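## Task

Take the 96-well plate off plate nest N1 and place it in the blue bin marked GENERAL, one of three look-alike bins. At the end all three bins must be standing upright, and the plate must stay in the bin on its own, not held there by the robot. Release it and pull the gripper away to finish.

## Robot and tools

ROBOT. There is one arm with five joints (waist, shoulder, elbow, wrist pitch, wrist roll) and a two-finger gripper. Because there is no sideways wrist joint, the flange axis can only lean toward or away from the base. The fingers point along the gripper's +x axis and open and close along its y axis. With the flange pointing straight down the fingers are horizontal, and wrist roll turns them about the vertical. end_effector_position is the spot between the finger pads, roughly 2 cm short of the fingertips. Keeping a tilted gripper at a fixed orientation along a straight line often fails (ends held or off_target), so prefer a downward-facing hand.

FRAME. All positions use the scene frame: origin on the table surface under the arm's base, +z up, +y to the left when facing along +x. Distances are in metres, orientations are quaternions written w first (qw, qx, qy, qz). The base may sit at a slight tilt, and the reported hand position gets less accurate far from the base.

ROW. Every motion argument is a single 8-number list for the one arm: x, y, z, qw, qx, qy, qz, opening. x, y, z, and the quaternion form an absolute target pose in the scene frame, not an offset. opening runs from -1 (closed, pads still 0.071 m apart) to +1 (fully open, 0.150 m). A target more than 0.6 m from the last reported position along any gripper axis is refused, and nothing is sent.

execute_actions. Argument actions is a list with zero or one entry. An empty list just reports the state with pictures. An action entry is {"rows": [...], "steps": n}: 1 to 15 rows, steps between 7 and 15 (default 15), each step 1/30 s; row k drives step k and the final row repeats for leftover steps. A wait entry is {"steps": n} with n up to 300, counted from the previous result. Optional pictures (true/false) adds camera images. Each step, the commanded pose is limited to within 70 mm and 16 degrees of the measured pose, so a distant target takes several actions. The result is reported 7 steps before the action ends; those final steps run while you compose the next reply, and after that the arm only finishes the last clipped pose, not your full target. Read the reported pose and send the remainder.

move. Argument target is one absolute row as above; speed is the path's top speed in m/s, 0.002 to 0.5 (default 0.25), with turning capped at twice that in rad/s. The path is straight, lasts 0.5 to 10 s (cut off at 10 s), takes the shorter rotation, ignores obstacles, and the real hand may lag, wander, or exceed the speed. The opening is applied when the move begins. The result adds a move: line: done (settled near target), off_target, moving, held (a check blocked the last step), or fault, plus limits (paced = pose was clipped; held = some steps were blocked, after which the arm may speed up sharply) and the remaining distance. Pictures come with it.

wait. Argument seconds, 0 to 10; the robot gets no new command and the scene keeps running.

zoom_image. camera is one of cam_head_left, cam_head_right, cam_high, cam_low (each 672x504) or cam_wrist (616x616); region [x0, y0, x1, y1] in pixels from the top-left corner, no larger than 504 by 504. Useful for reading bin labels and colours.

finished_scene. Argument scene is the number of the scene being ended. It cannot be reversed and reports success; the next scene's task then appears.

RESULT LINES. The state line gives hand position, quaternion, and linear/angular velocity. Joint positions and Joint velocities list waist, shoulder, elbow, wrist pitch, wrist roll (rad, rad/s) then the pad gap (m). Joint ranges: waist -6.283 to 6.283, shoulder -2.059 to 2.094, elbow -3.927 to 0.192, wrist pitch -1.693 to 3.142, wrist roll -6.283 to 6.283. grip_measured is the opening on the command scale and may carry a constant error of about 0.025. "pose unreachable" means the clearance check (which treats any mounting block or post as arm) altered or blocked a command; HELD flags each step where that happened. "Hand target" appears only when nothing is still pending and shows where the controller is heading.

GRASPING. To keep a grip, command an opening at least about 0.04 below grip_measured. Pads push about 20 N each; a fast close can squeeze harder or even bounce open. Brief tugs on held parts or pushes on loose ones can happen.

LIMITS AND HAZARDS. Load limits: waist 44, shoulder 44, elbow 26.4, wrist pitch 17.6, wrist roll 17.6 N m, including the held plate's weight. Hitting one triggers a torque fault: the arm backs off, freezes 10 s, and drops the rest of the call. Holding a load heats motors; MOTOR HOT warns from 65 °C and at 80 °C an OVER-TEMPERATURE FAULT brakes the arm, so do not hover with the plate. Contact is harsher at higher speed and with targets set deep past the touch point. Do not drop the plate, tip any bin, or push anything off the table (that ends the scene). Open the fingers only once the whole plate is inside the bin, then lift away.

Each tool is called after "Emit:" as name(argument=value, ...) on one line, values as JSON.

## Session

Emit:
execute_actions(actions=[])

Scene clock: 0.00 s of 8400.00 s.
end_effector_position=(+0.2311, -0.0902, +0.1377) grip_measured=+1.00 end_effector_quat_wxyz=(+0.847, -0.092, +0.079, -0.517) end_effector_velocity=(+0.000, -0.000, +0.000) end_effector_angular_velocity=(-0.000, -0.000, -0.001)
Joint positions: [ 0.26   0.012 -0.002  0.235  1.342  0.15 ]
Joint velocities: [-0.001  0.    -0.    -0.     0.001  0.   ]
Hand target: +0.231, -0.090, +0.138; +0.847, -0.092, +0.079, -0.517

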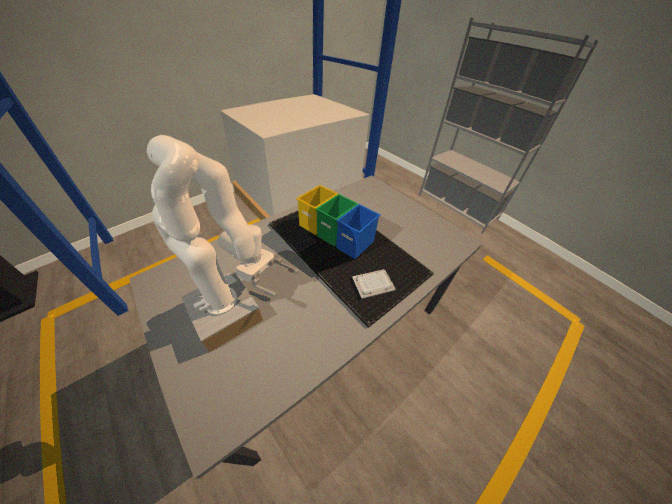

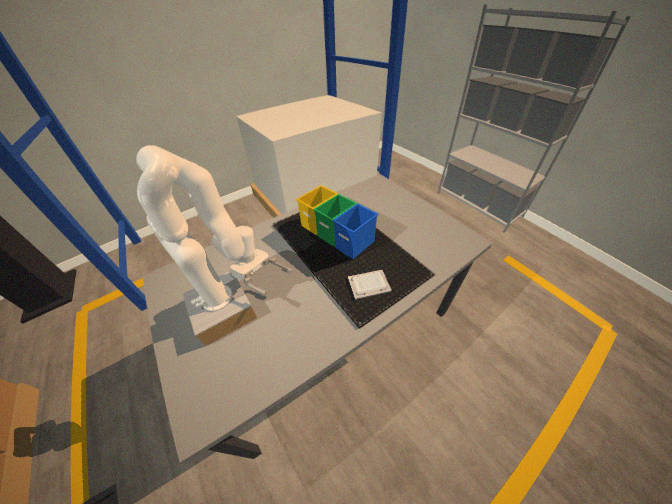

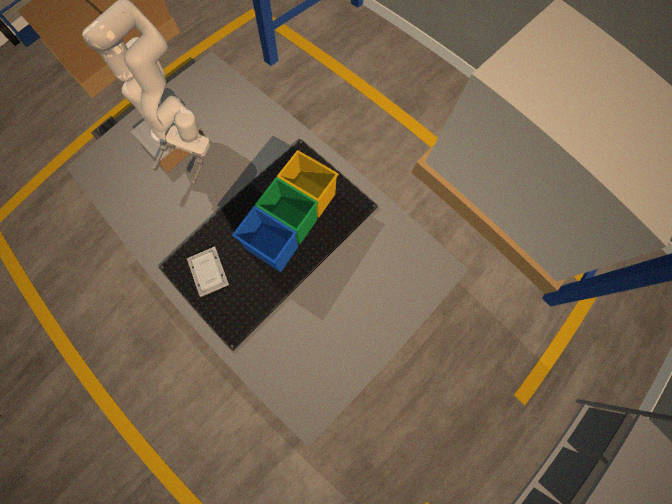

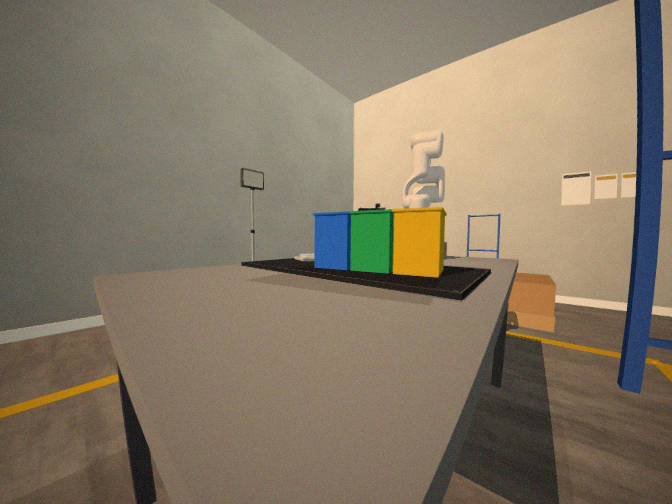

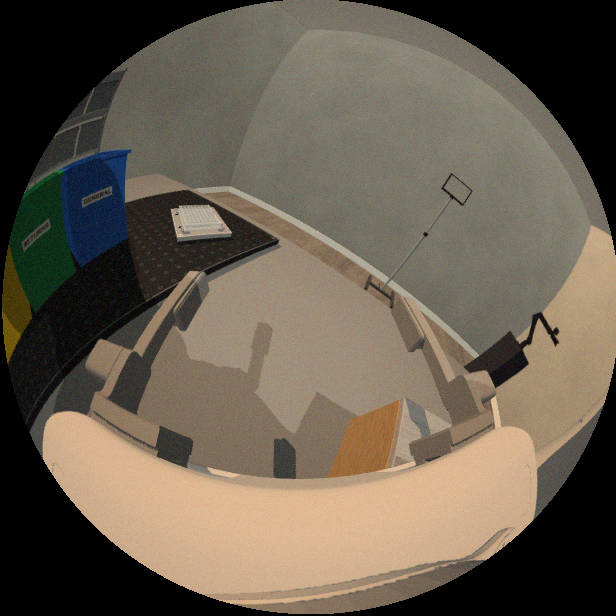

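Emit:
move(target=[0.33,-0.2,0.2,1,0,0,0,1])

Scene clock: 3.17 s of 8400.00 s.
end_effector_position=(+0.3295, -0.2003, +0.2001) grip_measured=+1.00 end_effector_quat_wxyz=(+1.000, -0.002, +0.002, -0.000) end_effector_velocity=(+0.001, -0.001, +0.001) end_effector_angular_velocity=(-0.000, -0.000, +0.008)
Joint positions: [-0.825 -0.092 -0.192  0.299 -0.838  0.15 ]
Joint velocities: [-0.001  0.004 -0.008  0.004 -0.009  0.   ]
Hand target: +0.330, -0.201, +0.200; +1.000, -0.002, +0.002, +0.000
Off the commanded pose: 0.001 m, 0 deg.
Kept back: nothing.
move: done

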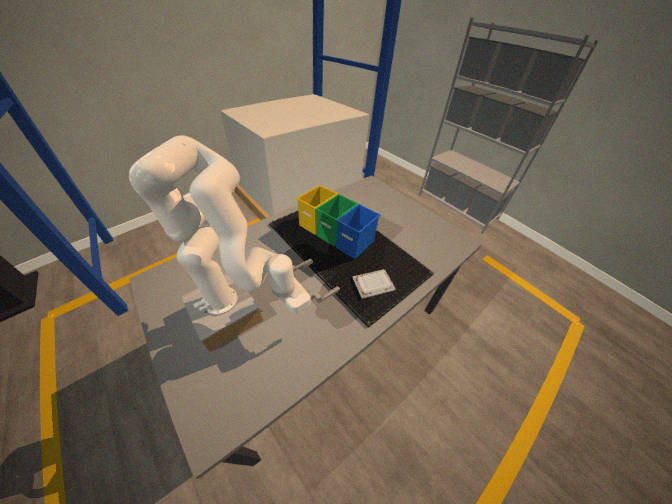

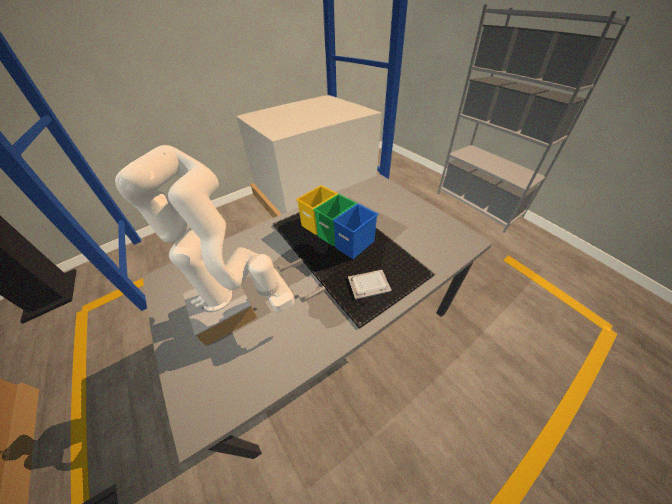

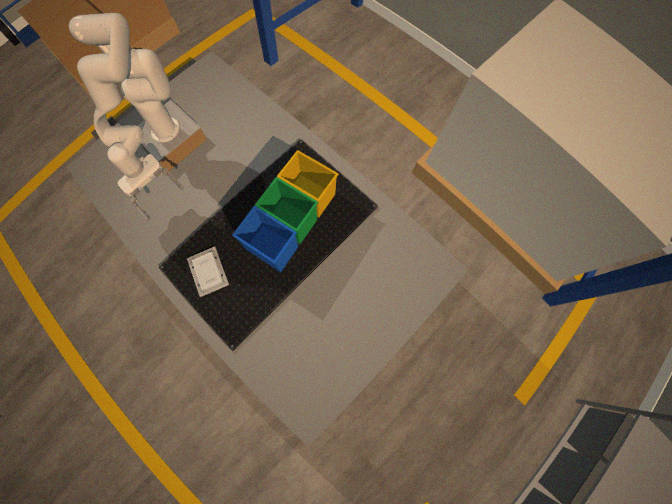

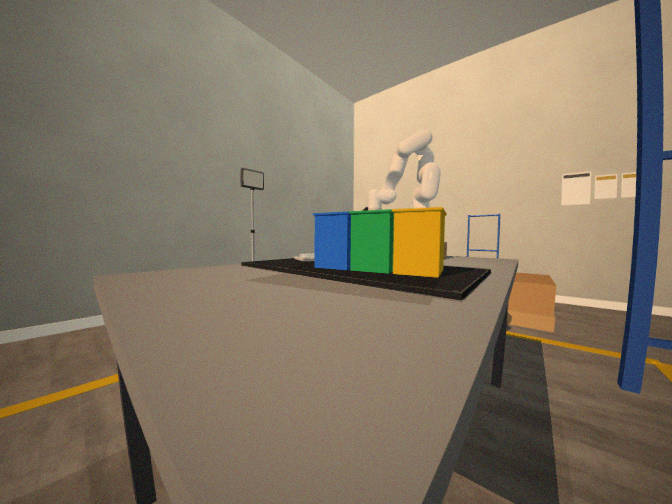

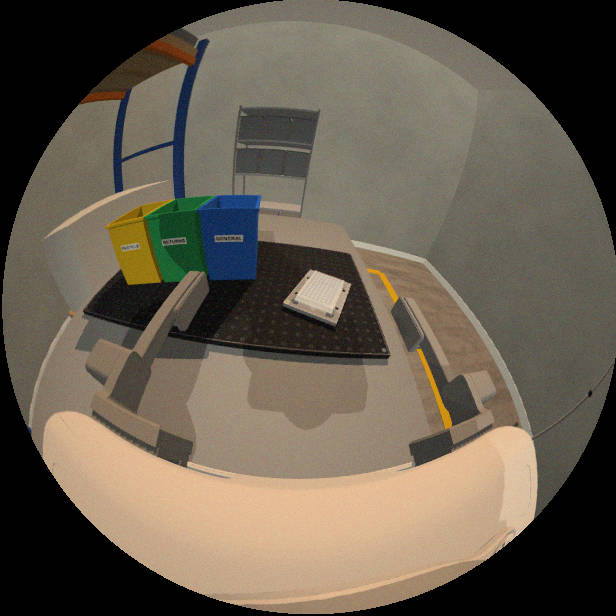

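Emit:
move(target=[0.42,-0.22,0.15,0.985,0,0,-0.17,1])

Scene clock: 4.63 s of 8400.00 s.
end_effector_position=(+0.4201, -0.2197, +0.1499) grip_measured=+1.00 end_effector_quat_wxyz=(+0.985, -0.005, +0.002, -0.170) end_effector_velocity=(+0.001, -0.001, -0.001) end_effector_angular_velocity=(-0.001, -0.002, -0.004)
Joint positions: [-0.534  0.278 -0.418  0.152 -0.205  0.15 ]
Joint velocities: [ 0.002  0.007 -0.005 -0.004  0.006  0.   ]
Hand target: +0.420, -0.220, +0.150; +0.985, -0.005, +0.002, -0.170
Off the commanded pose: 0.000 m, 1 deg.
Kept back: nothing.
move: done

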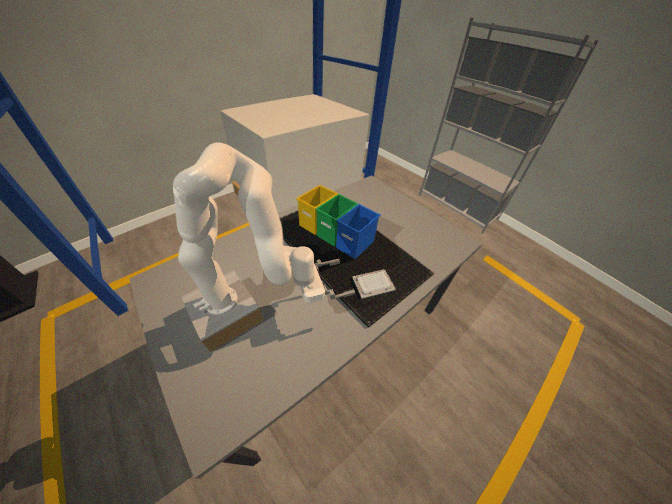

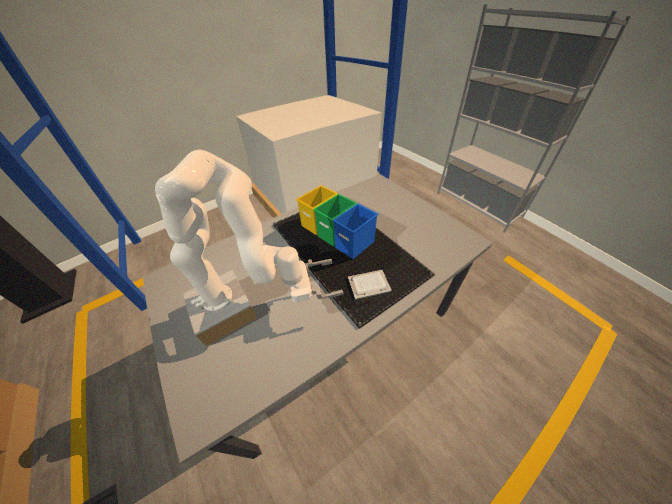

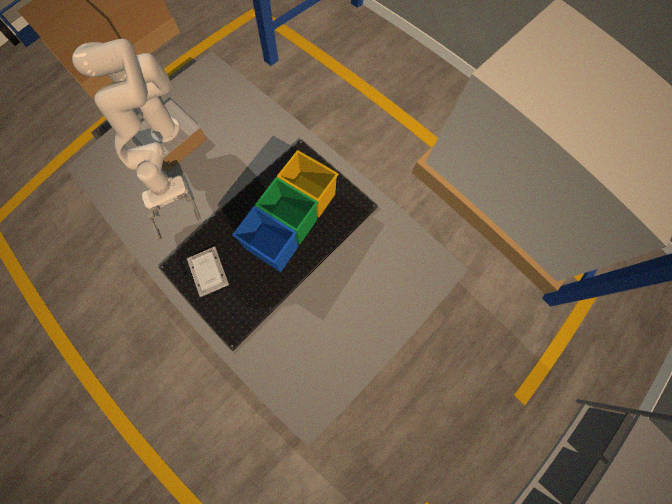

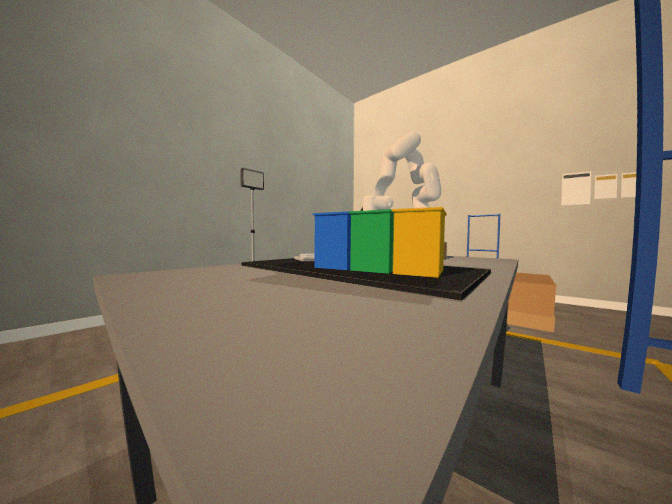

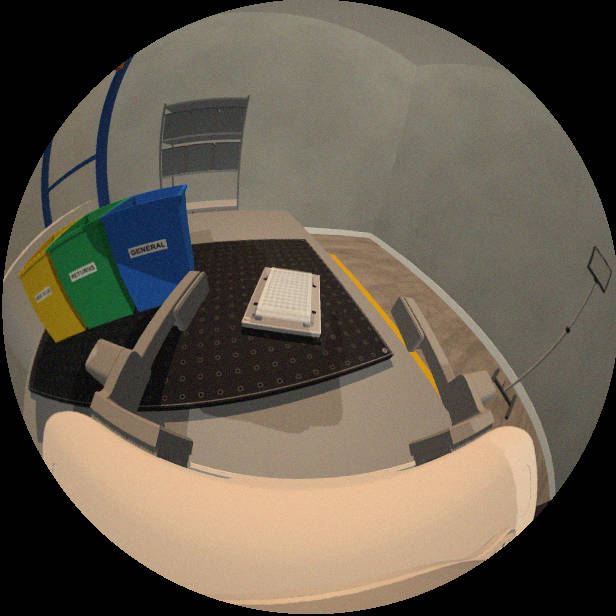

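Emit:
move(target=[0.54,-0.25,0.10,0.995,0,0,-0.1,1])

Scene clock: 6.13 s of 8400.00 s.
end_effector_position=(+0.5397, -0.2496, +0.1000) grip_measured=+1.00 end_effector_quat_wxyz=(+0.995, -0.005, +0.002, -0.100) end_effector_velocity=(+0.002, -0.001, -0.001) end_effector_angular_velocity=(-0.000, -0.000, +0.001)
Joint positions: [-0.496  0.661 -0.912  0.263 -0.309  0.15 ]
Joint velocities: [-0.     0.005 -0.008  0.002 -0.001  0.   ]
Hand target: +0.540, -0.250, +0.100; +0.995, -0.005, +0.002, -0.100
Off the commanded pose: 0.000 m, 1 deg.
Kept back: nothing.
move: done

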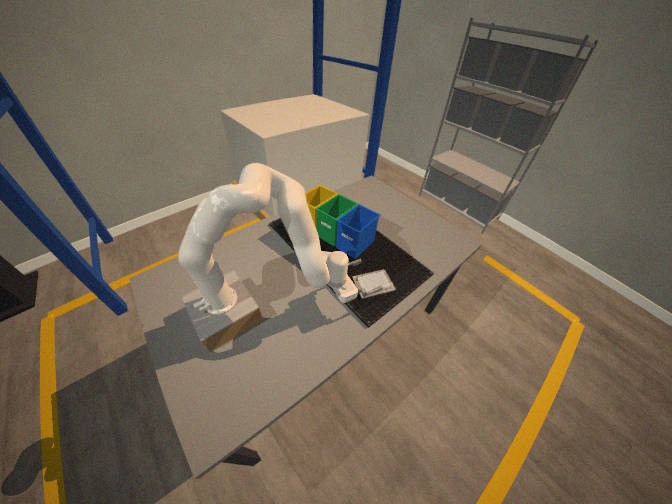

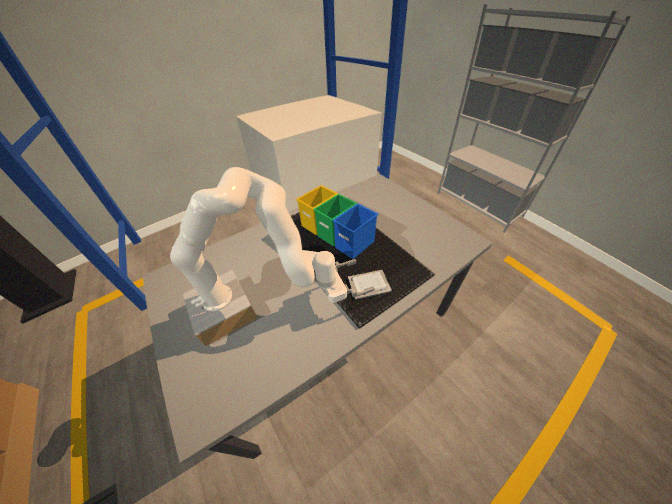

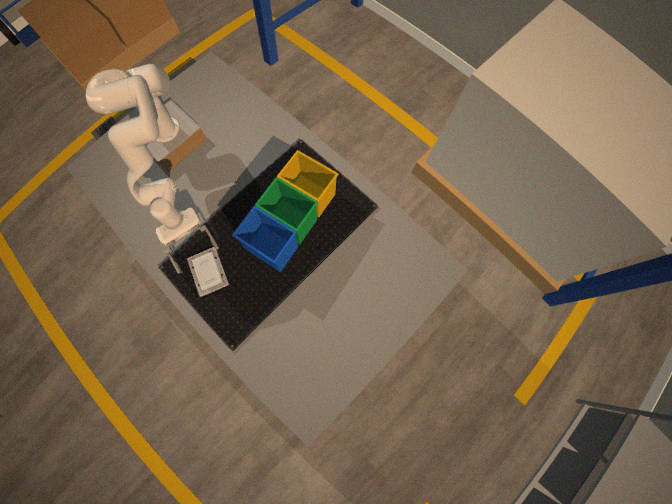

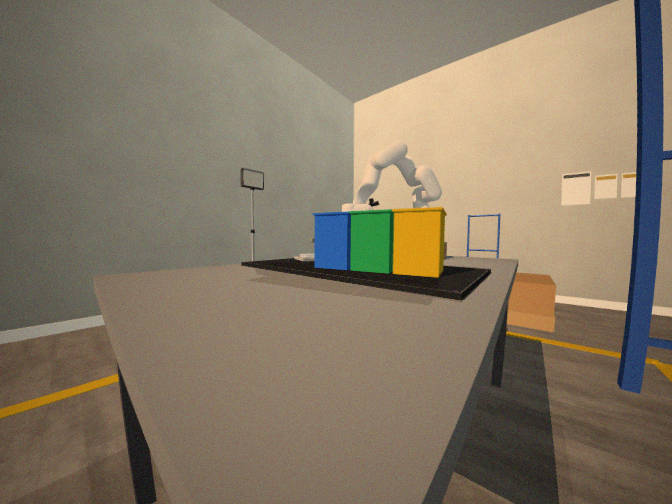

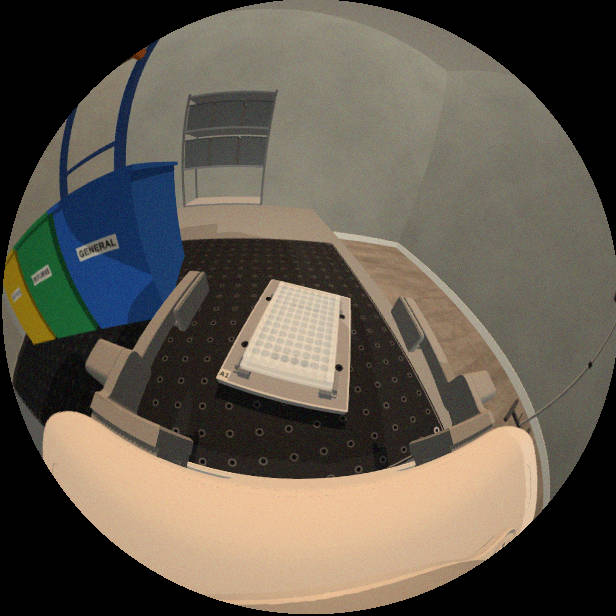

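Emit:
move(target=[0.60,-0.255,0.07,0.982,0,0,-0.19,1], speed=0.1)

Scene clock: 9.00 s of 8400.00 s.
end_effector_position=(+0.5999, -0.2549, +0.0701) grip_measured=+1.00 end_effector_quat_wxyz=(+0.982, -0.006, +0.001, -0.190) end_effector_velocity=(+0.001, -0.001, -0.000) end_effector_angular_velocity=(-0.000, -0.001, -0.004)
Joint positions: [-0.394  0.841 -1.159  0.329 -0.025  0.15 ]
Joint velocities: [-0.     0.004 -0.007  0.002  0.004  0.   ]
Hand target: +0.600, -0.255, +0.070; +0.982, -0.006, +0.001, -0.190
Off the commanded pose: 0.000 m, 1 deg.
Kept back: nothing.
move: done

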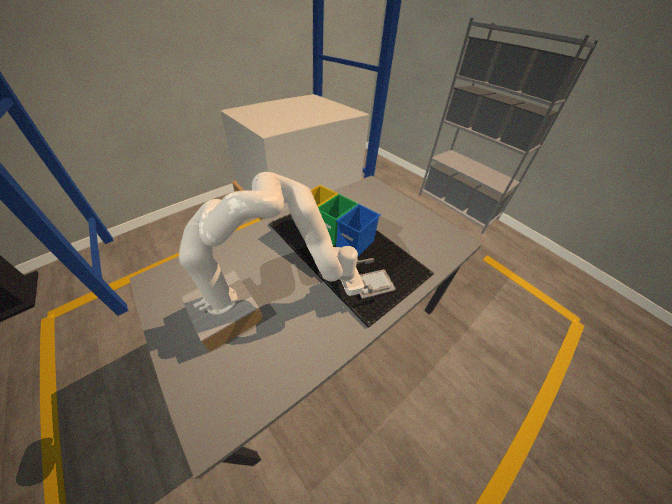

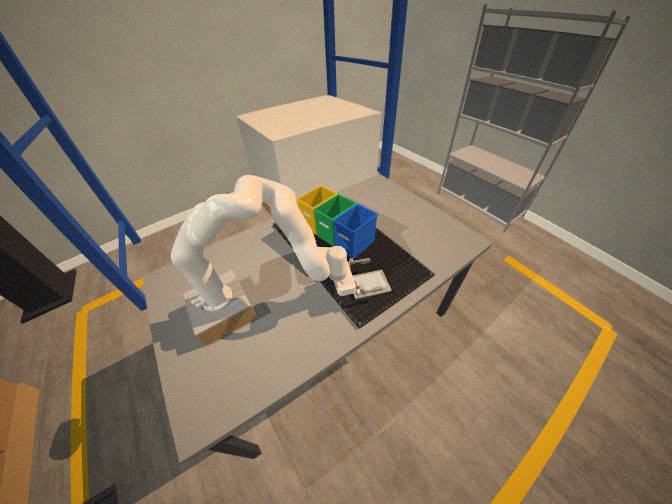

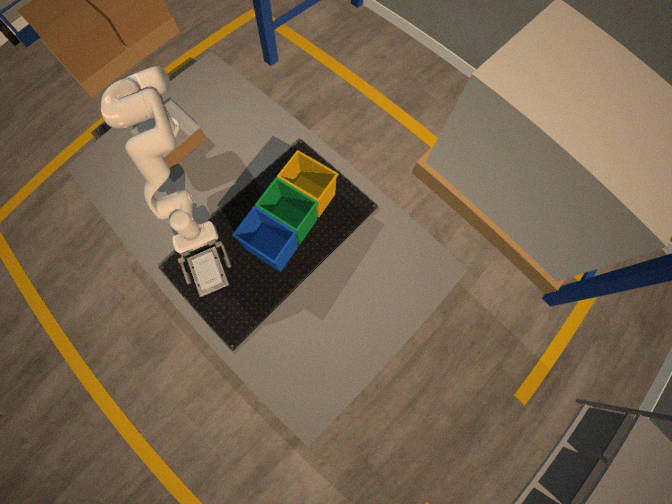

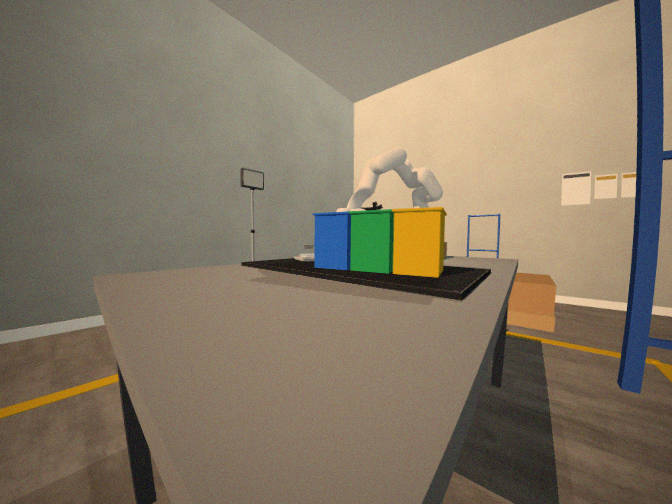

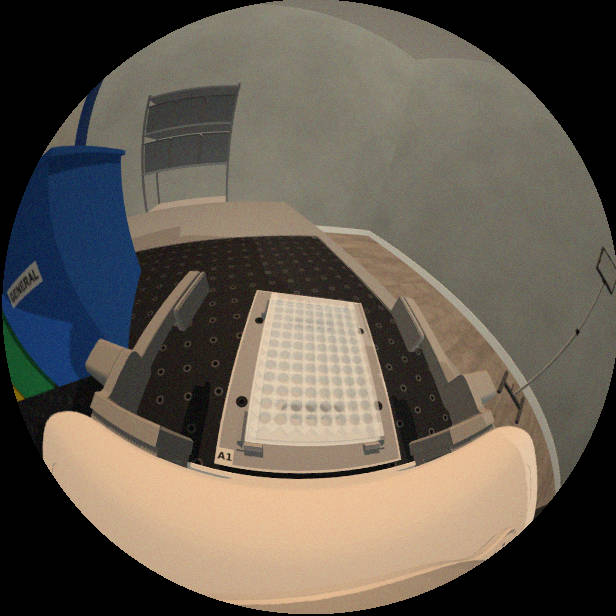

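Emit:
move(target=[0.592,-0.256,0.04,0.98,0,0,-0.2,1], speed=0.04)

Emit:
zoom_image(camera="cam_head_left", region=[300,230,440,320])

Scene clock: 10.43 s of 8400.00 s.
end_effector_position=(+0.5921, -0.2561, +0.0403) grip_measured=+1.00 end_effector_quat_wxyz=(+0.980, -0.006, +0.001, -0.200) end_effector_velocity=(+0.001, -0.001, +0.001) end_effector_angular_velocity=(-0.001, -0.003, -0.001)
Joint positions: [-0.395  0.919 -1.179  0.27  -0.006  0.15 ]
Joint velocities: [-0.     0.001 -0.002 -0.003  0.001  0.   ]
Hand target: +0.592, -0.256, +0.040; +0.980, -0.006, +0.001, -0.200
Off the commanded pose: 0.000 m, 1 deg.
Kept back: nothing.
move: done

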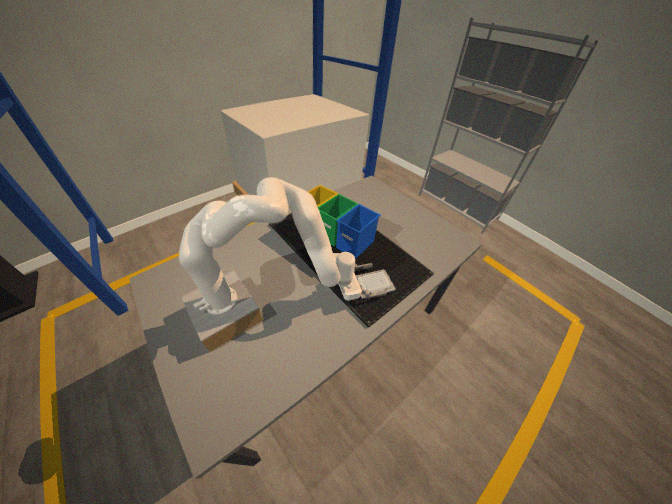

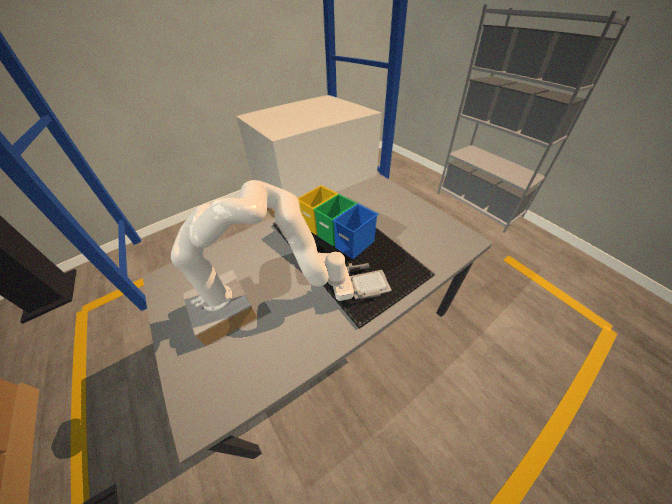

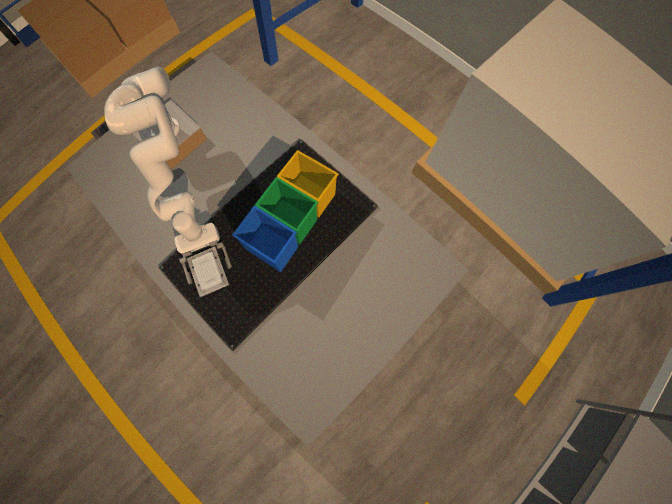

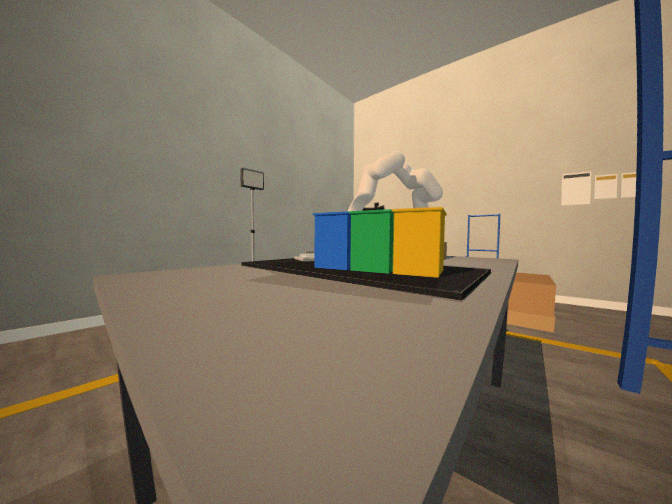

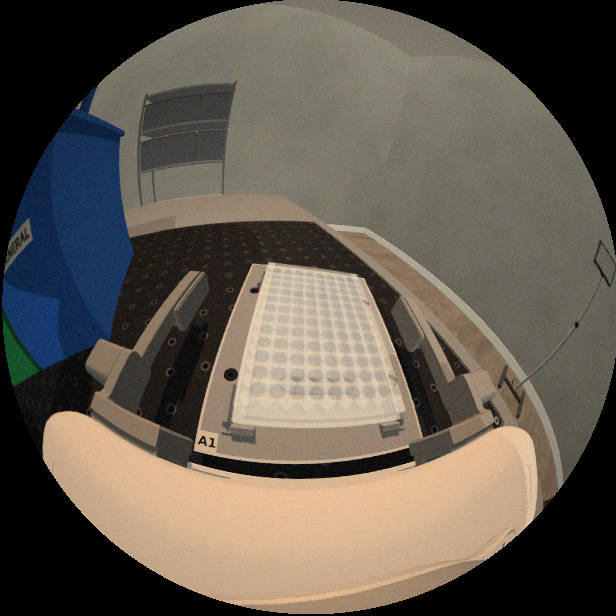

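Region (300, 230, 440, 320) of cam_head_left's 672x504 image, scaled by 3.600, with more detail than that image has; it fills the top 324 rows of this view, and the rest is white.

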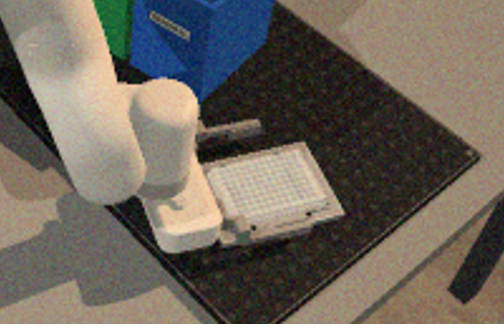

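Emit:
move(target=[0.590,-0.264,0.028,0.974,0,0,-0.225,1], speed=0.02)

Scene clock: 12.20 s of 8400.00 s.
end_effector_position=(+0.5900, -0.2639, +0.0280) grip_measured=+1.00 end_effector_quat_wxyz=(+0.974, -0.006, +0.001, -0.225) end_effector_velocity=(+0.001, -0.001, +0.000) end_effector_angular_velocity=(-0.001, -0.003, -0.005)
Joint positions: [-0.396  0.958 -1.206  0.259  0.044  0.15 ]
Joint velocities: [-0.     0.003 -0.005 -0.002  0.005  0.   ]
Hand target: +0.590, -0.264, +0.028; +0.974, -0.006, +0.001, -0.225
Off the commanded pose: 0.000 m, 1 deg.
Kept back: nothing.
move: done

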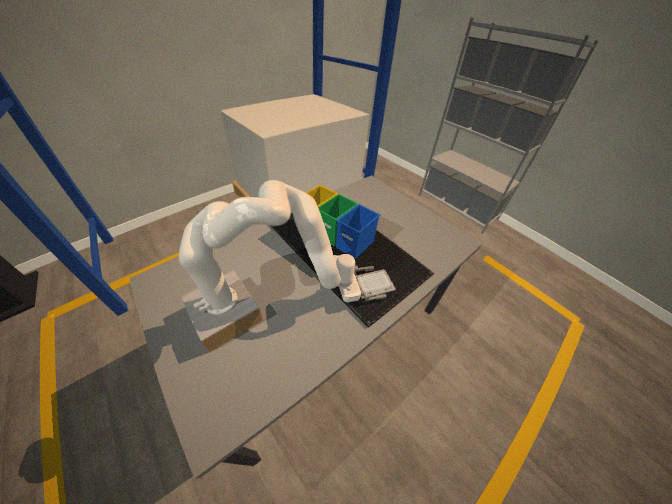

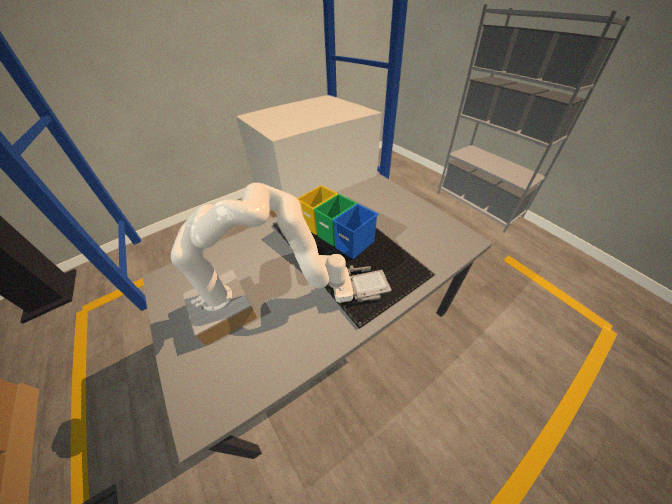

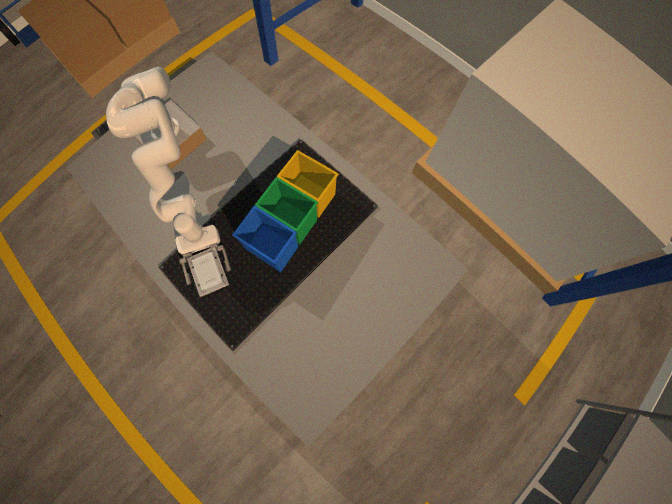

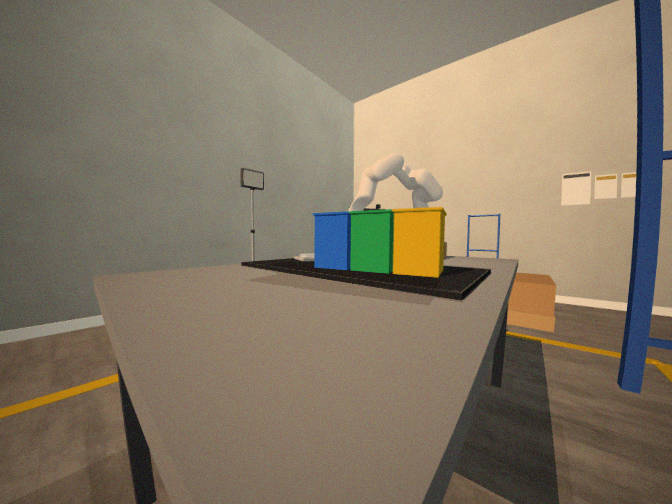

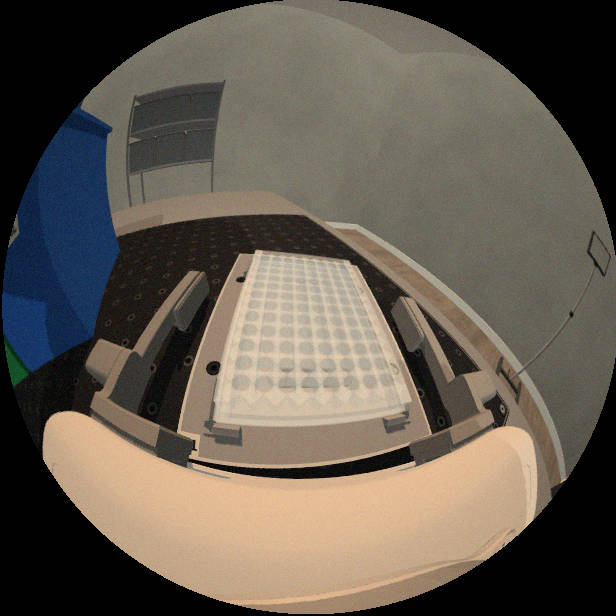

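Emit:
move(target=[0.590,-0.264,0.028,0.974,0,0,-0.225,-0.75])

Scene clock: 13.13 s of 8400.00 s.
end_effector_position=(+0.5899, -0.2643, +0.0280) grip_measured=+0.33 end_effector_quat_wxyz=(+0.974, -0.006, +0.001, -0.225) end_effector_velocity=(+0.000, +0.001, -0.000) end_effector_angular_velocity=(+0.000, +0.001, +0.001)
Joint positions: [-0.397  0.959 -1.207  0.259  0.045  0.124]
Joint velocities: [ 0.002 -0.     0.001 -0.     0.     0.   ]
Hand target: +0.590, -0.264, +0.028; +0.974, -0.006, +0.001, -0.225
Off the commanded pose: 0.000 m, 1 deg.
Kept back: nothing.
move: done

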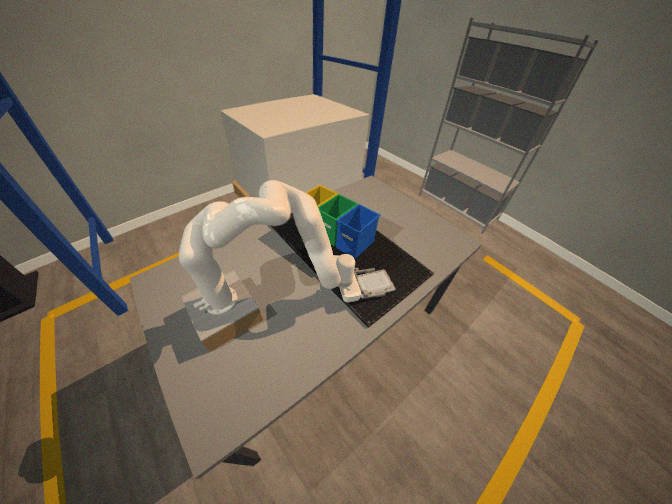

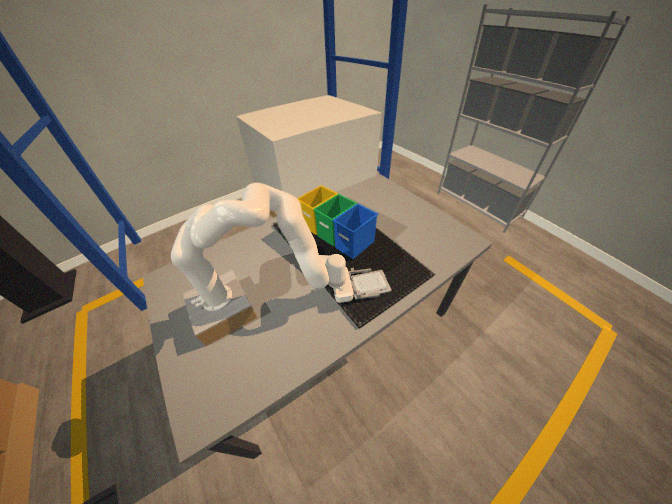

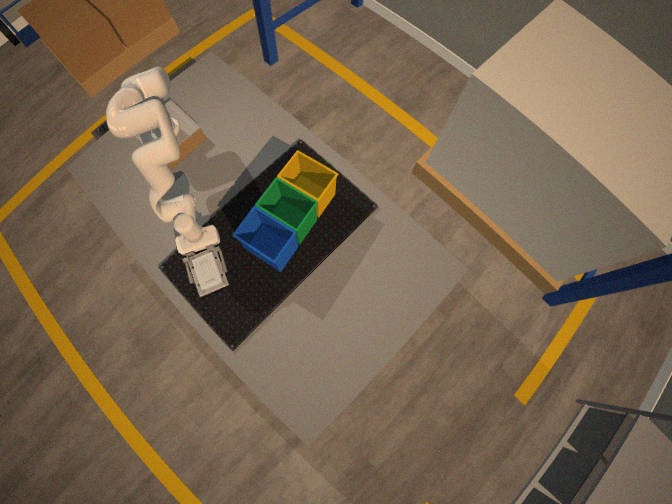

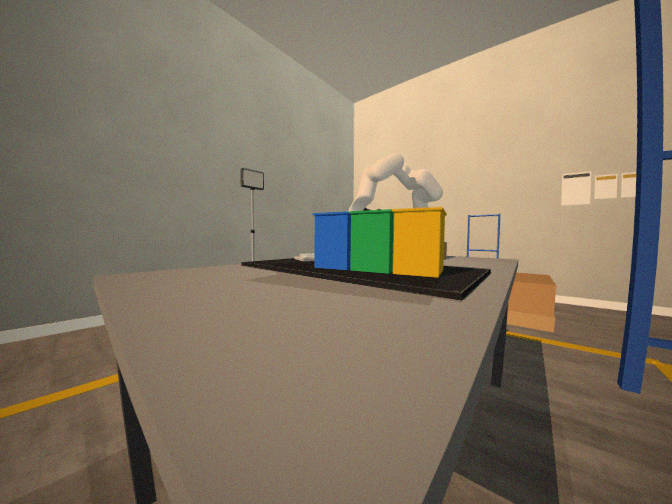

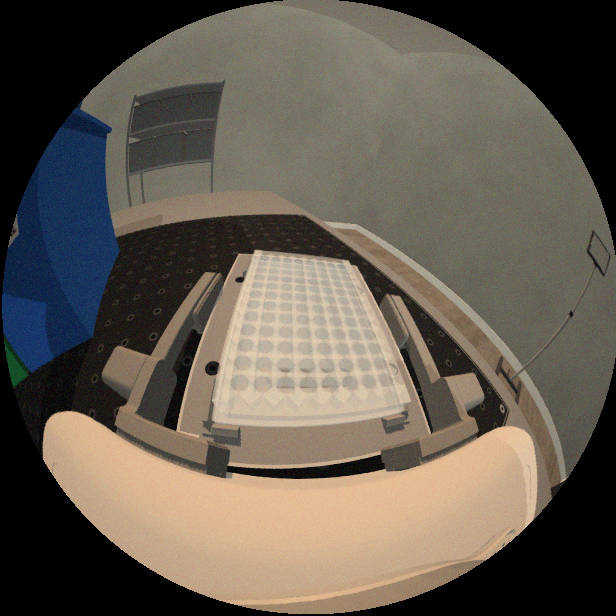

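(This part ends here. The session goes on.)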